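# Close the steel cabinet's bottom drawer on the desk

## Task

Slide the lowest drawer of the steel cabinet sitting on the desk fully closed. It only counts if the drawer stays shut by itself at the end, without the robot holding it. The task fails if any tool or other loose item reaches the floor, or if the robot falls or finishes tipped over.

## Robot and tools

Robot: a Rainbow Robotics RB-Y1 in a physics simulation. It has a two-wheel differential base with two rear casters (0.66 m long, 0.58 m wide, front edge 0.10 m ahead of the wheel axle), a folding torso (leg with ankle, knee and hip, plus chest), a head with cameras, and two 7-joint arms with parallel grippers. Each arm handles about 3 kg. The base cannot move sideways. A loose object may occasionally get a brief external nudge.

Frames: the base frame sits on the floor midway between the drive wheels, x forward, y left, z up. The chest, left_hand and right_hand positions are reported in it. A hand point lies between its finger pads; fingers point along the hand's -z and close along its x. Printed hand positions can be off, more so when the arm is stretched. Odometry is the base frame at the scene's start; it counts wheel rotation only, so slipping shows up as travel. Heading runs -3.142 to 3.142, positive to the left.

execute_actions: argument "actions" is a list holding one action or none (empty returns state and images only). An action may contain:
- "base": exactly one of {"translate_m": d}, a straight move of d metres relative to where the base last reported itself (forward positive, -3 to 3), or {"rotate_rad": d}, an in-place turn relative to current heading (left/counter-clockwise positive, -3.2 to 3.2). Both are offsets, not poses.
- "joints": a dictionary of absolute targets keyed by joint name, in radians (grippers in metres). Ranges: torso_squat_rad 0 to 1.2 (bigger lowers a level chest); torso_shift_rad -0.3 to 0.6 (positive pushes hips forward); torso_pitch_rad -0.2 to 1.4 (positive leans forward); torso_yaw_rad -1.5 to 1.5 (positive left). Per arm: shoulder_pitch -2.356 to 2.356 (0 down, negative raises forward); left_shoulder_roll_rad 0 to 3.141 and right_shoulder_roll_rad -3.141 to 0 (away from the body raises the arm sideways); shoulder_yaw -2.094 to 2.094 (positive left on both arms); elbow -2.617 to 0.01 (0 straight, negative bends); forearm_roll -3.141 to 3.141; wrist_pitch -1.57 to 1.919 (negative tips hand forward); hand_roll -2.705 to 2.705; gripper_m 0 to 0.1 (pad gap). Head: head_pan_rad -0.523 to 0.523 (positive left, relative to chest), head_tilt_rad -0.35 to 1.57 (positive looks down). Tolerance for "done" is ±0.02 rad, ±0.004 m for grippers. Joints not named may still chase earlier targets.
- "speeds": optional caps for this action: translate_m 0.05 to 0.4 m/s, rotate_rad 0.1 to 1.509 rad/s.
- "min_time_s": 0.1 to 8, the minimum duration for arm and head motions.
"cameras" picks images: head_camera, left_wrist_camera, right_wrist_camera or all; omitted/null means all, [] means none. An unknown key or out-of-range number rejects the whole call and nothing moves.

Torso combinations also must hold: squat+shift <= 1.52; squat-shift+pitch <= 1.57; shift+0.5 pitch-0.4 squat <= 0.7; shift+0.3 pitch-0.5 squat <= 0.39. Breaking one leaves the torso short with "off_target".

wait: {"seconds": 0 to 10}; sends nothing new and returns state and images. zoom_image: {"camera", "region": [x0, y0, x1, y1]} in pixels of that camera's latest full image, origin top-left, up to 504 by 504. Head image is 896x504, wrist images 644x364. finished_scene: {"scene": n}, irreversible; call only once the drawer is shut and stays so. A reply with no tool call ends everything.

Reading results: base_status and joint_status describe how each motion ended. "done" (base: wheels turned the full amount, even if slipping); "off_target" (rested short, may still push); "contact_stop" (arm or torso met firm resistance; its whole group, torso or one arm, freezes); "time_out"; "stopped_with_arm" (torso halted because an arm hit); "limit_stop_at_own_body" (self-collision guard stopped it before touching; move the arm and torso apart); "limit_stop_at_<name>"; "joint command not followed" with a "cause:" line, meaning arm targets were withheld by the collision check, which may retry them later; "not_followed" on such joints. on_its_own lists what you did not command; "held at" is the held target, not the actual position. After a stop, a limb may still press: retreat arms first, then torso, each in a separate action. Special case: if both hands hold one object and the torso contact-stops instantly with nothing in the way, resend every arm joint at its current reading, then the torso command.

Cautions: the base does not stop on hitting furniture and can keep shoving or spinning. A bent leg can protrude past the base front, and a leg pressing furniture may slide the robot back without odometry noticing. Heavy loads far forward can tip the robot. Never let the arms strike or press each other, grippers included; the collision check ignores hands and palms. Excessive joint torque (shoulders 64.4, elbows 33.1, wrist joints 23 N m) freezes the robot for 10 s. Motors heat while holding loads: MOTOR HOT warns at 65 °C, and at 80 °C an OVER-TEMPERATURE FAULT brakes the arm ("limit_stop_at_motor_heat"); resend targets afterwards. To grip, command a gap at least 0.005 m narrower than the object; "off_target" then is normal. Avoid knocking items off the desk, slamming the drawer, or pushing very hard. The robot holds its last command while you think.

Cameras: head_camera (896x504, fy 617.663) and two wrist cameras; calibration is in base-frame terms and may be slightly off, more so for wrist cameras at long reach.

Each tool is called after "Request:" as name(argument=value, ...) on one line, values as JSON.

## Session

Request:
execute_actions(actions=[])

Scene clock: 0.00 s.
base_odometry: x=+0.000 y=+0.000 heading=+0.000 (m, m, rad; odometry frame)
base_status: not commanded
joint_positions: torso_squat_rad=+0.350 torso_shift_rad=+0.000 torso_pitch_rad=-0.001 torso_yaw_rad=+0.000 left_shoulder_pitch_rad=-0.014 left_shoulder_roll_rad=+0.024 left_shoulder_yaw_rad=-0.033 left_elbow_rad=-0.184 left_forearm_roll_rad=+0.016 left_wrist_pitch_rad=-0.019 left_hand_roll_rad=+0.016 left_gripper_m=+0.101 right_shoulder_pitch_rad=-0.010 right_shoulder_roll_rad=-0.039 right_shoulder_yaw_rad=-0.030 right_elbow_rad=-0.247 right_forearm_roll_rad=+0.005 right_wrist_pitch_rad=+0.039 right_hand_roll_rad=-0.056 right_gripper_m=+0.100 head_pan_rad=-0.001 head_tilt_rad=+0.401
joint_status: not commanded
chest: x=-0.2286 y=-0.0007 z=+1.2474 quat_wxyz=(+1.000, +0.001, -0.001, +0.000) (m; base frame)
left_hand: x=-0.1241 y=+0.2349 z=+0.5702 quat_wxyz=(+0.994, +0.009, -0.108, -0.004) (m; base frame)
right_hand: x=-0.1094 y=-0.2526 z=+0.5717 quat_wxyz=(+0.993, -0.018, -0.110, -0.036) (m; base frame)
pictures: head_camera, left_wrist_camera, right_wrist_camera
camera_calibration (this result's frames):
head_camera: T_world_to_cam=[[0.021672, -0.998386, 0.0524891, -0.0765135], [-0.406559, -0.0567653, -0.911859, 1.29482], [0.913367, -0.00157817, -0.407133, 0.72385], [0, 0, 0, 1]] pos_world=[-0.133061, -0.00174674, 1.47941]
left_wrist_camera: T_world_to_cam=[[0.970305, -0.0472767, 0.237221, -0.0042753], [-0.175599, -0.812151, 0.556396, -0.112181], [0.166354, -0.581529, -0.796335, 0.693696], [0, 0, 0, 1]] pos_world=[-0.13095, 0.312095, 0.615846]
right_wrist_camera: T_world_to_cam=[[-0.971069, 0.108917, -0.212514, 0.0431498], [-0.0447779, 0.79109, 0.610059, -0.127083], [0.234563, 0.601925, -0.763326, 0.704675], [0, 0, 0, 1]] pos_world=[-0.12908, -0.328327, 0.624595]
Images, in order (width x height): head_camera 896x504, left_wrist_camera 644x364, right_wrist_camera 644x364.

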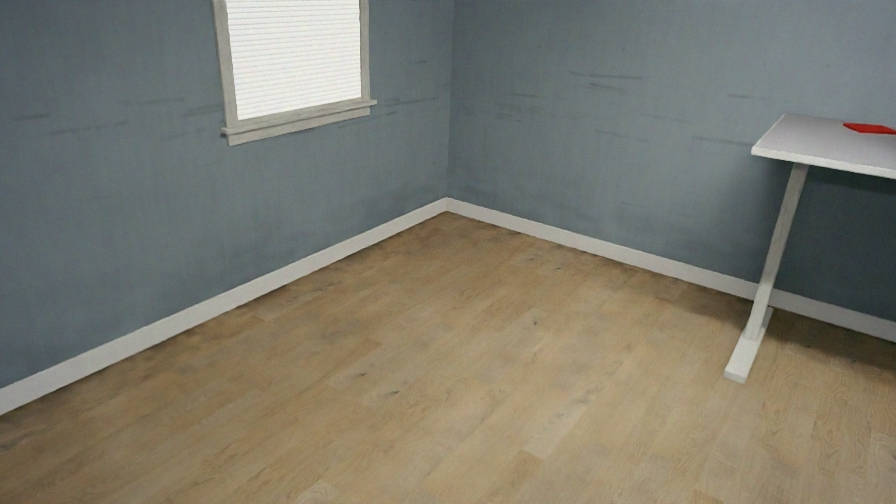

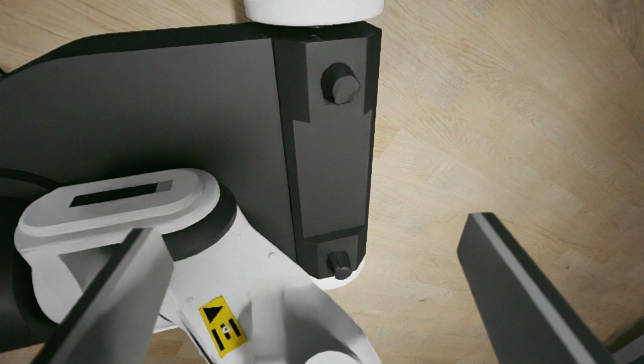

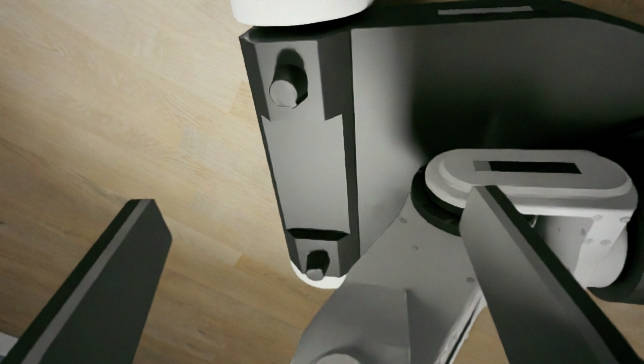

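Request:
execute_actions(actions=[{"base":{"rotate_rad":-0.8},"joints":{"torso_squat_rad":0.1}}], cameras=["head_camera"])

Scene clock: 5.97 s.
base_odometry: x=+0.000 y=+0.000 heading=-0.799 (m, m, rad; odometry frame)
base_status: done
joint_positions: torso_squat_rad=+0.100 torso_shift_rad=+0.000 torso_pitch_rad=-0.001 torso_yaw_rad=+0.000 left_shoulder_pitch_rad=-0.014 left_shoulder_roll_rad=+0.024 left_shoulder_yaw_rad=-0.033 left_elbow_rad=-0.184 left_forearm_roll_rad=+0.016 left_wrist_pitch_rad=-0.019 left_hand_roll_rad=+0.016 left_gripper_m=+0.101 right_shoulder_pitch_rad=-0.010 right_shoulder_roll_rad=-0.039 right_shoulder_yaw_rad=-0.030 right_elbow_rad=-0.247 right_forearm_roll_rad=+0.005 right_wrist_pitch_rad=+0.039 right_hand_roll_rad=-0.056 right_gripper_m=+0.100 head_pan_rad=-0.001 head_tilt_rad=+0.401
joint_status: all done
chest: x=-0.2286 y=-0.0007 z=+1.2864 quat_wxyz=(+1.000, +0.001, -0.001, +0.000) (m; base frame)
left_hand: x=-0.1241 y=+0.2349 z=+0.6091 quat_wxyz=(+0.994, +0.009, -0.108, -0.004) (m; base frame)
right_hand: x=-0.1095 y=-0.2526 z=+0.6107 quat_wxyz=(+0.993, -0.018, -0.110, -0.036) (m; base frame)
pictures: head_camera
camera_calibration (this result's frames):
head_camera: T_world_to_cam=[[0.0216722, -0.998383, 0.0525547, -0.0786195], [-0.406563, -0.0568252, -0.911854, 1.33035], [0.913365, -0.00160494, -0.407137, 0.739763], [0, 0, 0, 1]] pos_world=[-0.1331, -0.00170792, 1.5184]
Images, in order (width x height): head_camera 896x504.

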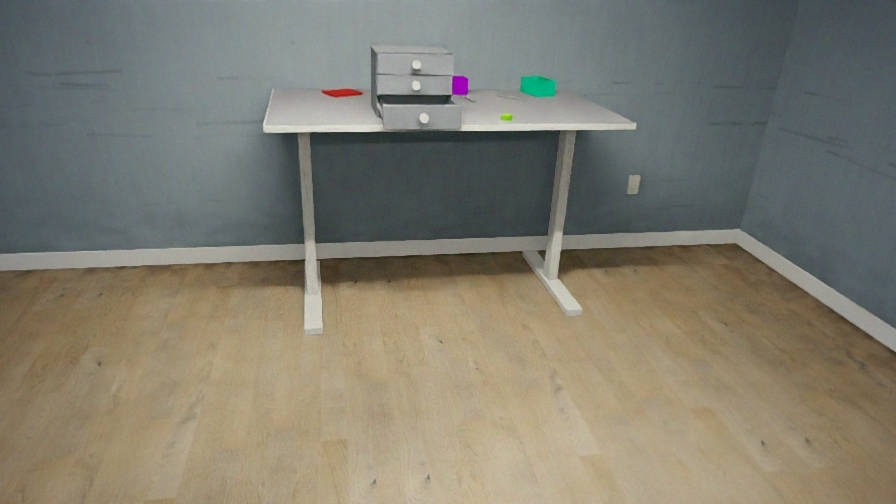

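Request:
execute_actions(actions=[{"base":{"translate_m":1.13},"joints":{"head_tilt_rad":0.55}}], cameras=[])

Request:
execute_actions(actions=[{"base":{"rotate_rad":0.247},"joints":{"right_shoulder_pitch_rad":-0.2,"right_shoulder_roll_rad":-0.05,"right_shoulder_yaw_rad":-0.04,"right_elbow_rad":-1.24,"right_wrist_pitch_rad":0,"right_hand_roll_rad":1.57,"right_gripper_m":0}}], cameras=["head_camera","right_wrist_camera"])

Scene clock: 18.53 s.
base_odometry: x=+0.787 y=-0.811 heading=-0.801 (m, m, rad; odometry frame)
base_status: done
joint_positions: torso_squat_rad=+0.100 torso_shift_rad=+0.000 torso_pitch_rad=-0.001 torso_yaw_rad=+0.000 left_shoulder_pitch_rad=-0.014 left_shoulder_roll_rad=+0.024 left_shoulder_yaw_rad=-0.033 left_elbow_rad=-0.184 left_forearm_roll_rad=+0.016 left_wrist_pitch_rad=-0.019 left_hand_roll_rad=+0.016 left_gripper_m=+0.101 right_shoulder_pitch_rad=-0.010 right_shoulder_roll_rad=-0.039 right_shoulder_yaw_rad=-0.030 right_elbow_rad=-0.247 right_forearm_roll_rad=+0.005 right_wrist_pitch_rad=+0.039 right_hand_roll_rad=-0.056 right_gripper_m=+0.100 head_pan_rad=-0.001 head_tilt_rad=+0.550
joint_status: all done
chest: x=-0.2286 y=-0.0007 z=+1.2864 quat_wxyz=(+1.000, +0.001, +0.000, +0.000) (m; base frame)
left_hand: x=-0.1240 y=+0.2349 z=+0.6091 quat_wxyz=(+0.994, +0.009, -0.109, -0.004) (m; base frame)
right_hand: x=-0.1094 y=-0.2526 z=+0.6107 quat_wxyz=(+0.993, -0.018, -0.110, -0.036) (m; base frame)
pictures: none
No camera images: the call's "cameras" was empty. Leave "cameras" out to get every camera's image.

Scene clock: 20.30 s.
base_odometry: x=+0.787 y=-0.811 heading=-0.554 (m, m, rad; odometry frame)
base_status: done
joint_positions: torso_squat_rad=+0.100 torso_shift_rad=+0.000 torso_pitch_rad=-0.001 torso_yaw_rad=+0.000 left_shoulder_pitch_rad=-0.014 left_shoulder_roll_rad=+0.024 left_shoulder_yaw_rad=-0.033 left_elbow_rad=-0.184 left_forearm_roll_rad=+0.016 left_wrist_pitch_rad=-0.019 left_hand_roll_rad=+0.016 left_gripper_m=+0.101 right_shoulder_pitch_rad=-0.200 right_shoulder_roll_rad=-0.050 right_shoulder_yaw_rad=-0.040 right_elbow_rad=-1.240 right_forearm_roll_rad=+0.005 right_wrist_pitch_rad=+0.000 right_hand_roll_rad=+1.570 right_gripper_m=+0.000 head_pan_rad=-0.001 head_tilt_rad=+0.550
joint_status: all done
chest: x=-0.2286 y=-0.0007 z=+1.2864 quat_wxyz=(+1.000, +0.001, -0.001, +0.000) (m; base frame)
left_hand: x=-0.1241 y=+0.2349 z=+0.6092 quat_wxyz=(+0.994, +0.009, -0.108, -0.004) (m; base frame)
right_hand: x=+0.3322 y=-0.2267 z=+1.0034 quat_wxyz=(+0.516, -0.473, -0.455, +0.550) (m; base frame)
pictures: head_camera, right_wrist_camera
camera_calibration (this result's frames):
head_camera: T_world_to_cam=[[0.0294441, -0.998384, 0.0486055, -0.0712236], [-0.537477, -0.0568122, -0.841362, 1.19848], [0.842764, -0.00135117, -0.538281, 0.920105], [0, 0, 0, 1]] pos_world=[-0.129177, -0.00177684, 1.5071]
right_wrist_camera: T_world_to_cam=[[0.00717654, -0.999903, 0.0119587, -0.240613], [-0.738876, -0.0133606, -0.673709, 0.945181], [0.673803, -0.00400109, -0.7389, 0.607273], [0, 0, 0, 1]] pos_world=[0.290916, -0.225532, 1.08837]
Images, in order (width x height): head_camera 896x504, right_wrist_camera 644x364.

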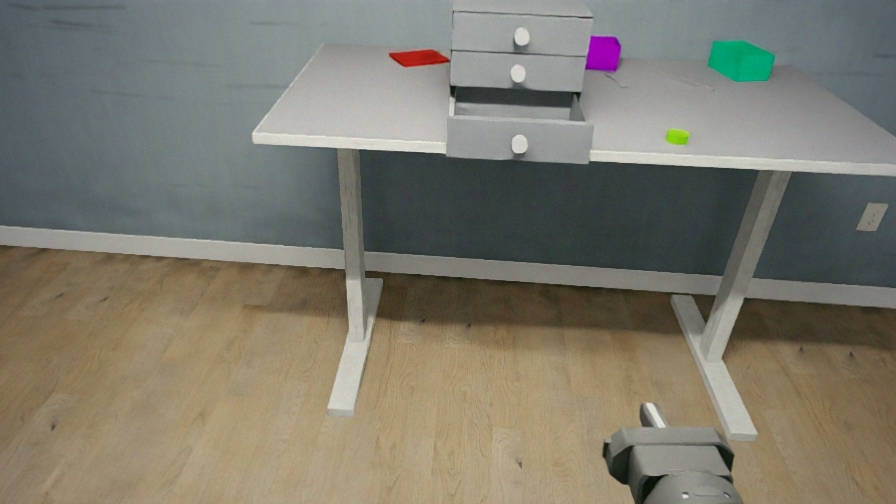

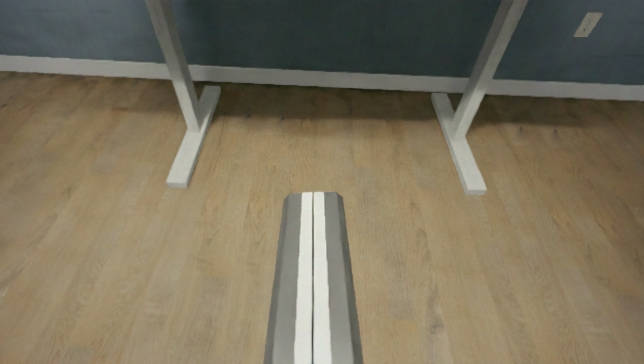

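Request:
execute_actions(actions=[{"base":{"translate_m":0.64},"joints":{"right_shoulder_yaw_rad":0.01,"head_tilt_rad":0.75}}], cameras=["head_camera","right_wrist_camera"])

Scene clock: 31.47 s.
base_odometry: x=+1.332 y=-1.147 heading=-0.553 (m, m, rad; odometry frame)
base_status: done
joint_positions: torso_squat_rad=+0.100 torso_shift_rad=+0.000 torso_pitch_rad=-0.001 torso_yaw_rad=+0.000 left_shoulder_pitch_rad=-0.014 left_shoulder_roll_rad=+0.024 left_shoulder_yaw_rad=-0.033 left_elbow_rad=-0.184 left_forearm_roll_rad=+0.016 left_wrist_pitch_rad=-0.019 left_hand_roll_rad=+0.016 left_gripper_m=+0.101 right_shoulder_pitch_rad=-0.200 right_shoulder_roll_rad=-0.050 right_shoulder_yaw_rad=+0.010 right_elbow_rad=-1.240 right_forearm_roll_rad=+0.005 right_wrist_pitch_rad=+0.000 right_hand_roll_rad=+1.570 right_gripper_m=+0.000 head_pan_rad=-0.001 head_tilt_rad=+0.750
joint_status: all done
chest: x=-0.2286 y=-0.0007 z=+1.2864 quat_wxyz=(+1.000, +0.001, -0.001, +0.000) (m; base frame)
left_hand: x=-0.1240 y=+0.2349 z=+0.6092 quat_wxyz=(+0.994, +0.009, -0.109, -0.004) (m; base frame)
right_hand: x=+0.3311 y=-0.2029 z=+1.0021 quat_wxyz=(+0.501, -0.463, -0.463, +0.565) (m; base frame)
pictures: head_camera, right_wrist_camera
camera_calibration (this result's frames):
head_camera: T_world_to_cam=[[0.038745, -0.998377, 0.0417435, -0.0590454], [-0.693909, -0.0569417, -0.717807, 0.982466], [0.719019, -0.00115476, -0.694989, 1.12746], [0, 0, 0, 1]] pos_world=[-0.126638, -0.00170432, 1.49126]
right_wrist_camera: T_world_to_cam=[[0.055642, -0.998222, 0.0213656, -0.241965], [-0.738693, -0.0555534, -0.671749, 0.933234], [0.671741, 0.0215949, -0.740471, 0.61461], [0, 0, 0, 1]] pos_world=[0.289978, -0.202963, 1.08717]
Images, in order (width x height): head_camera 896x504, right_wrist_camera 644x364.

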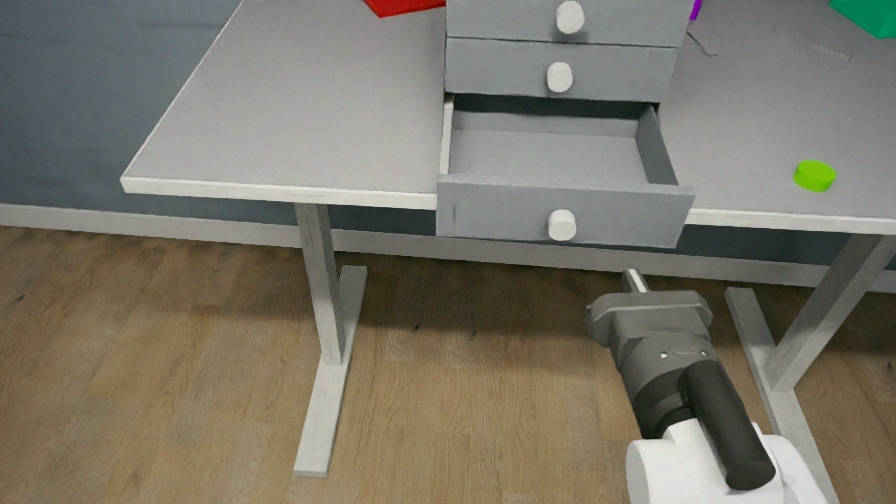

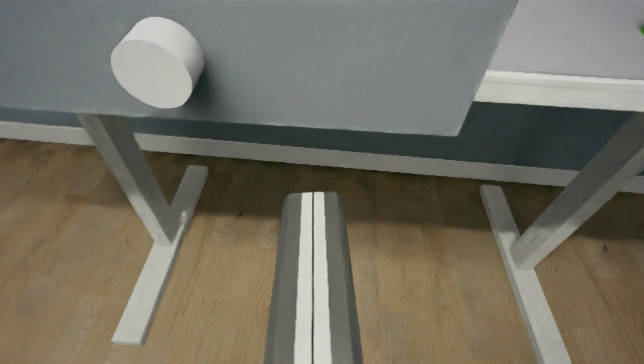

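Request:
execute_actions(actions=[{"base":{"translate_m":0.19},"speeds":{"translate_m":0.06},"joints":{"right_shoulder_pitch_rad":-0.3,"right_elbow_rad":-1.19,"right_shoulder_yaw_rad":-0.02}}], cameras=["head_camera","right_wrist_camera"])

Scene clock: 42.80 s.
base_odometry: x=+1.493 y=-1.247 heading=-0.552 (m, m, rad; odometry frame)
base_status: done
joint_positions: torso_squat_rad=+0.100 torso_shift_rad=+0.000 torso_pitch_rad=-0.001 torso_yaw_rad=+0.000 left_shoulder_pitch_rad=-0.014 left_shoulder_roll_rad=+0.024 left_shoulder_yaw_rad=-0.033 left_elbow_rad=-0.184 left_forearm_roll_rad=+0.016 left_wrist_pitch_rad=-0.019 left_hand_roll_rad=+0.016 left_gripper_m=+0.101 right_shoulder_pitch_rad=-0.300 right_shoulder_roll_rad=-0.050 right_shoulder_yaw_rad=-0.020 right_elbow_rad=-1.190 right_forearm_roll_rad=+0.005 right_wrist_pitch_rad=+0.000 right_hand_roll_rad=+1.570 right_gripper_m=+0.000 head_pan_rad=-0.001 head_tilt_rad=+0.750
joint_status: all done
chest: x=-0.2286 y=-0.0007 z=+1.2864 quat_wxyz=(+1.000, +0.001, -0.001, +0.000) (m; base frame)
left_hand: x=-0.1240 y=+0.2349 z=+0.6091 quat_wxyz=(+0.994, +0.009, -0.109, -0.004) (m; base frame)
right_hand: x=+0.3598 y=-0.1990 z=+1.0330 quat_wxyz=(+0.490, -0.475, -0.476, +0.555) (m; base frame)
pictures: head_camera, right_wrist_camera
camera_calibration (this result's frames):
head_camera: T_world_to_cam=[[0.0387216, -0.998377, 0.0417549, -0.0590586], [-0.693887, -0.0569337, -0.71783, 0.982487], [0.719042, -0.00117766, -0.694965, 1.12745], [0, 0, 0, 1]] pos_world=[-0.126664, -0.00169838, 1.49126]
right_wrist_camera: T_world_to_cam=[[0.0572782, -0.99815, 0.0203948, -0.239918], [-0.707325, -0.0549891, -0.704746, 0.998298], [0.704564, 0.0259409, -0.709166, 0.574788], [0, 0, 0, 1]] pos_world=[0.314888, -0.199489, 1.11606]
Images, in order (width x height): head_camera 896x504, right_wrist_camera 644x364.

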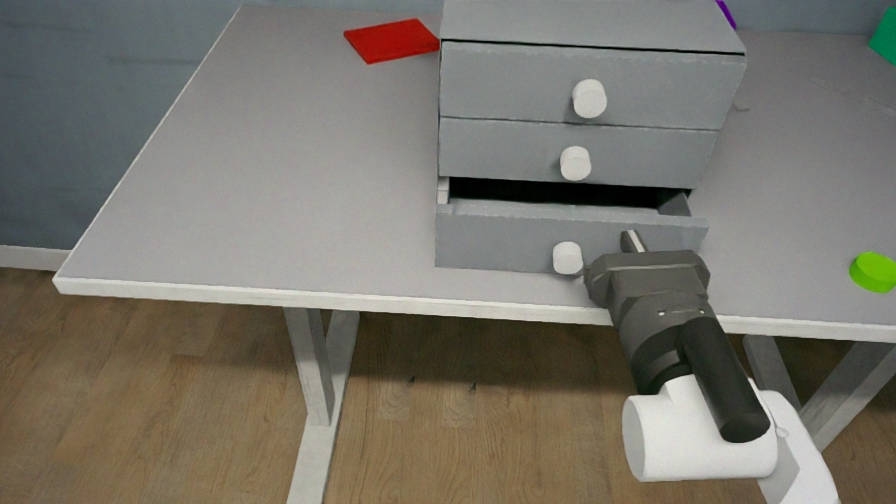

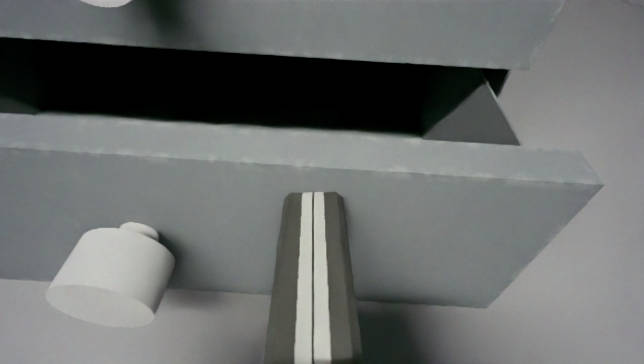

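Request:
execute_actions(actions=[{"base":{"translate_m":0.057},"speeds":{"translate_m":0.05}}], cameras=["head_camera","right_wrist_camera"])

Scene clock: 47.73 s.
base_odometry: x=+1.542 y=-1.277 heading=-0.551 (m, m, rad; odometry frame)
base_status: done
joint_positions: torso_squat_rad=+0.100 torso_shift_rad=+0.000 torso_pitch_rad=-0.001 torso_yaw_rad=+0.000 left_shoulder_pitch_rad=-0.014 left_shoulder_roll_rad=+0.024 left_shoulder_yaw_rad=-0.033 left_elbow_rad=-0.184 left_forearm_roll_rad=+0.016 left_wrist_pitch_rad=-0.019 left_hand_roll_rad=+0.016 left_gripper_m=+0.101 right_shoulder_pitch_rad=-0.300 right_shoulder_roll_rad=-0.050 right_shoulder_yaw_rad=-0.020 right_elbow_rad=-1.190 right_forearm_roll_rad=+0.005 right_wrist_pitch_rad=+0.000 right_hand_roll_rad=+1.570 right_gripper_m=+0.000 head_pan_rad=-0.001 head_tilt_rad=+0.750
joint_status: not commanded
chest: x=-0.2286 y=-0.0007 z=+1.2864 quat_wxyz=(+1.000, +0.001, -0.001, +0.000) (m; base frame)
left_hand: x=-0.1240 y=+0.2349 z=+0.6091 quat_wxyz=(+0.994, +0.009, -0.109, -0.004) (m; base frame)
right_hand: x=+0.3598 y=-0.1990 z=+1.0328 quat_wxyz=(+0.490, -0.475, -0.476, +0.555) (m; base frame)
pictures: head_camera, right_wrist_camera
camera_calibration (this result's frames):
head_camera: T_world_to_cam=[[0.0387205, -0.998377, 0.0417573, -0.0590604], [-0.693873, -0.0569347, -0.717843, 0.982501], [0.719055, -0.00117907, -0.694952, 1.12744], [0, 0, 0, 1]] pos_world=[-0.126677, -0.00169693, 1.49127]
right_wrist_camera: T_world_to_cam=[[0.057245, -0.998152, 0.0203953, -0.239923], [-0.707485, -0.0549719, -0.704587, 0.998088], [0.704406, 0.0259047, -0.709325, 0.574954], [0, 0, 0, 1]] pos_world=[0.314866, -0.199507, 1.11596]
Images, in order (width x height): head_camera 896x504, right_wrist_camera 644x364.

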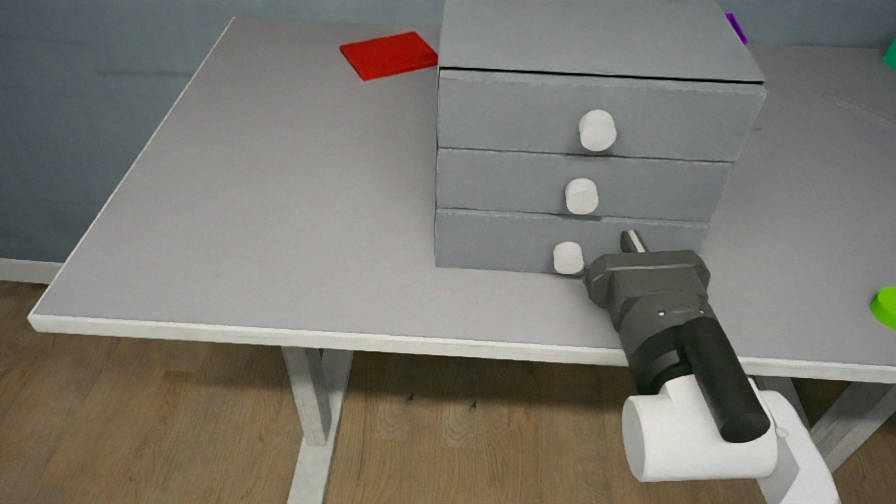

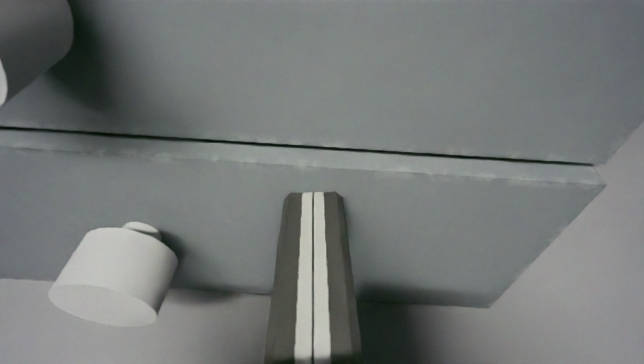

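Request:
execute_actions(actions=[{"base":{"translate_m":0.006},"speeds":{"translate_m":0.05}}], cameras=["right_wrist_camera"])

Request:
execute_actions(actions=[{"base":{"translate_m":-0.03}}], cameras=["head_camera","right_wrist_camera"])

Scene clock: 51.53 s.
base_odometry: x=+1.547 y=-1.280 heading=-0.550 (m, m, rad; odometry frame)
base_status: done
joint_positions: torso_squat_rad=+0.100 torso_shift_rad=+0.000 torso_pitch_rad=-0.001 torso_yaw_rad=+0.000 left_shoulder_pitch_rad=-0.014 left_shoulder_roll_rad=+0.024 left_shoulder_yaw_rad=-0.033 left_elbow_rad=-0.184 left_forearm_roll_rad=+0.016 left_wrist_pitch_rad=-0.020 left_hand_roll_rad=+0.016 left_gripper_m=+0.101 right_shoulder_pitch_rad=-0.300 right_shoulder_roll_rad=-0.050 right_shoulder_yaw_rad=-0.020 right_elbow_rad=-1.190 right_forearm_roll_rad=+0.005 right_wrist_pitch_rad=+0.000 right_hand_roll_rad=+1.570 right_gripper_m=+0.000 head_pan_rad=-0.001 head_tilt_rad=+0.750
joint_status: not commanded
chest: x=-0.2287 y=-0.0007 z=+1.2864 quat_wxyz=(+1.000, +0.001, -0.001, +0.000) (m; base frame)
left_hand: x=-0.1239 y=+0.2349 z=+0.6092 quat_wxyz=(+0.994, +0.009, -0.109, -0.004) (m; base frame)
right_hand: x=+0.3597 y=-0.1991 z=+1.0330 quat_wxyz=(+0.490, -0.475, -0.476, +0.555) (m; base frame)
pictures: right_wrist_camera
camera_calibration (this result's frames):
right_wrist_camera: T_world_to_cam=[[0.0571652, -0.998156, 0.0204295, -0.239972], [-0.707261, -0.054931, -0.704815, 0.998284], [0.704638, 0.0258419, -0.709097, 0.574778], [0, 0, 0, 1]] pos_world=[0.314755, -0.199546, 1.11608]
Images, in order (width x height): right_wrist_camera 644x364.

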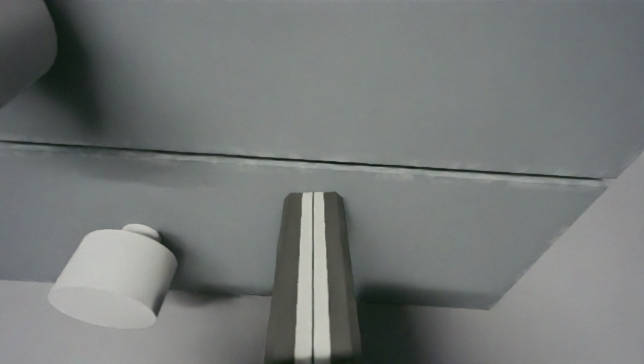

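Scene clock: 52.57 s.
base_odometry: x=+1.522 y=-1.264 heading=-0.550 (m, m, rad; odometry frame)
base_status: done
joint_positions: torso_squat_rad=+0.100 torso_shift_rad=+0.000 torso_pitch_rad=-0.001 torso_yaw_rad=+0.000 left_shoulder_pitch_rad=-0.014 left_shoulder_roll_rad=+0.024 left_shoulder_yaw_rad=-0.033 left_elbow_rad=-0.184 left_forearm_roll_rad=+0.016 left_wrist_pitch_rad=-0.020 left_hand_roll_rad=+0.016 left_gripper_m=+0.101 right_shoulder_pitch_rad=-0.300 right_shoulder_roll_rad=-0.050 right_shoulder_yaw_rad=-0.020 right_elbow_rad=-1.190 right_forearm_roll_rad=+0.005 right_wrist_pitch_rad=+0.000 right_hand_roll_rad=+1.570 right_gripper_m=+0.000 head_pan_rad=-0.001 head_tilt_rad=+0.750
joint_status: not commanded
chest: x=-0.2287 y=-0.0007 z=+1.2864 quat_wxyz=(+1.000, +0.001, -0.001, +0.000) (m; base frame)
left_hand: x=-0.1241 y=+0.2349 z=+0.6091 quat_wxyz=(+0.994, +0.009, -0.109, -0.004) (m; base frame)
right_hand: x=+0.3598 y=-0.1990 z=+1.0330 quat_wxyz=(+0.490, -0.475, -0.476, +0.555) (m; base frame)
pictures: head_camera, right_wrist_camera
camera_calibration (this result's frames):
head_camera: T_world_to_cam=[[0.0386772, -0.998378, 0.0417826, -0.0590913], [-0.693824, -0.0569229, -0.717891, 0.98255], [0.719105, -0.00122377, -0.6949, 1.12741], [0, 0, 0, 1]] pos_world=[-0.126726, -0.00168619, 1.49127]
right_wrist_camera: T_world_to_cam=[[0.0572323, -0.998152, 0.0204368, -0.239969], [-0.707224, -0.0549826, -0.704849, 0.998394], [0.70467, 0.0258867, -0.709063, 0.574702], [0, 0, 0, 1]] pos_world=[0.314847, -0.199508, 1.11612]
Images, in order (width x height): head_camera 896x504, right_wrist_camera 644x364.

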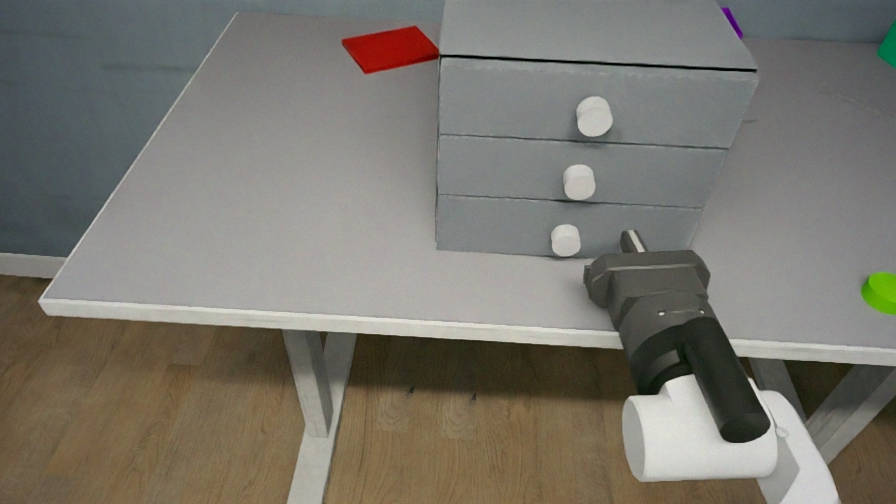

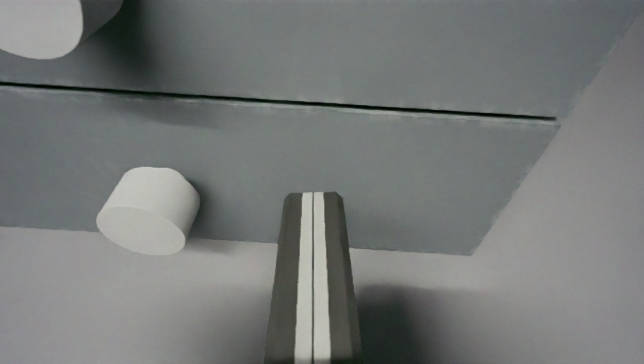

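Flush.

Request:
finished_scene(scene=2)

The scene is finished: the task was done.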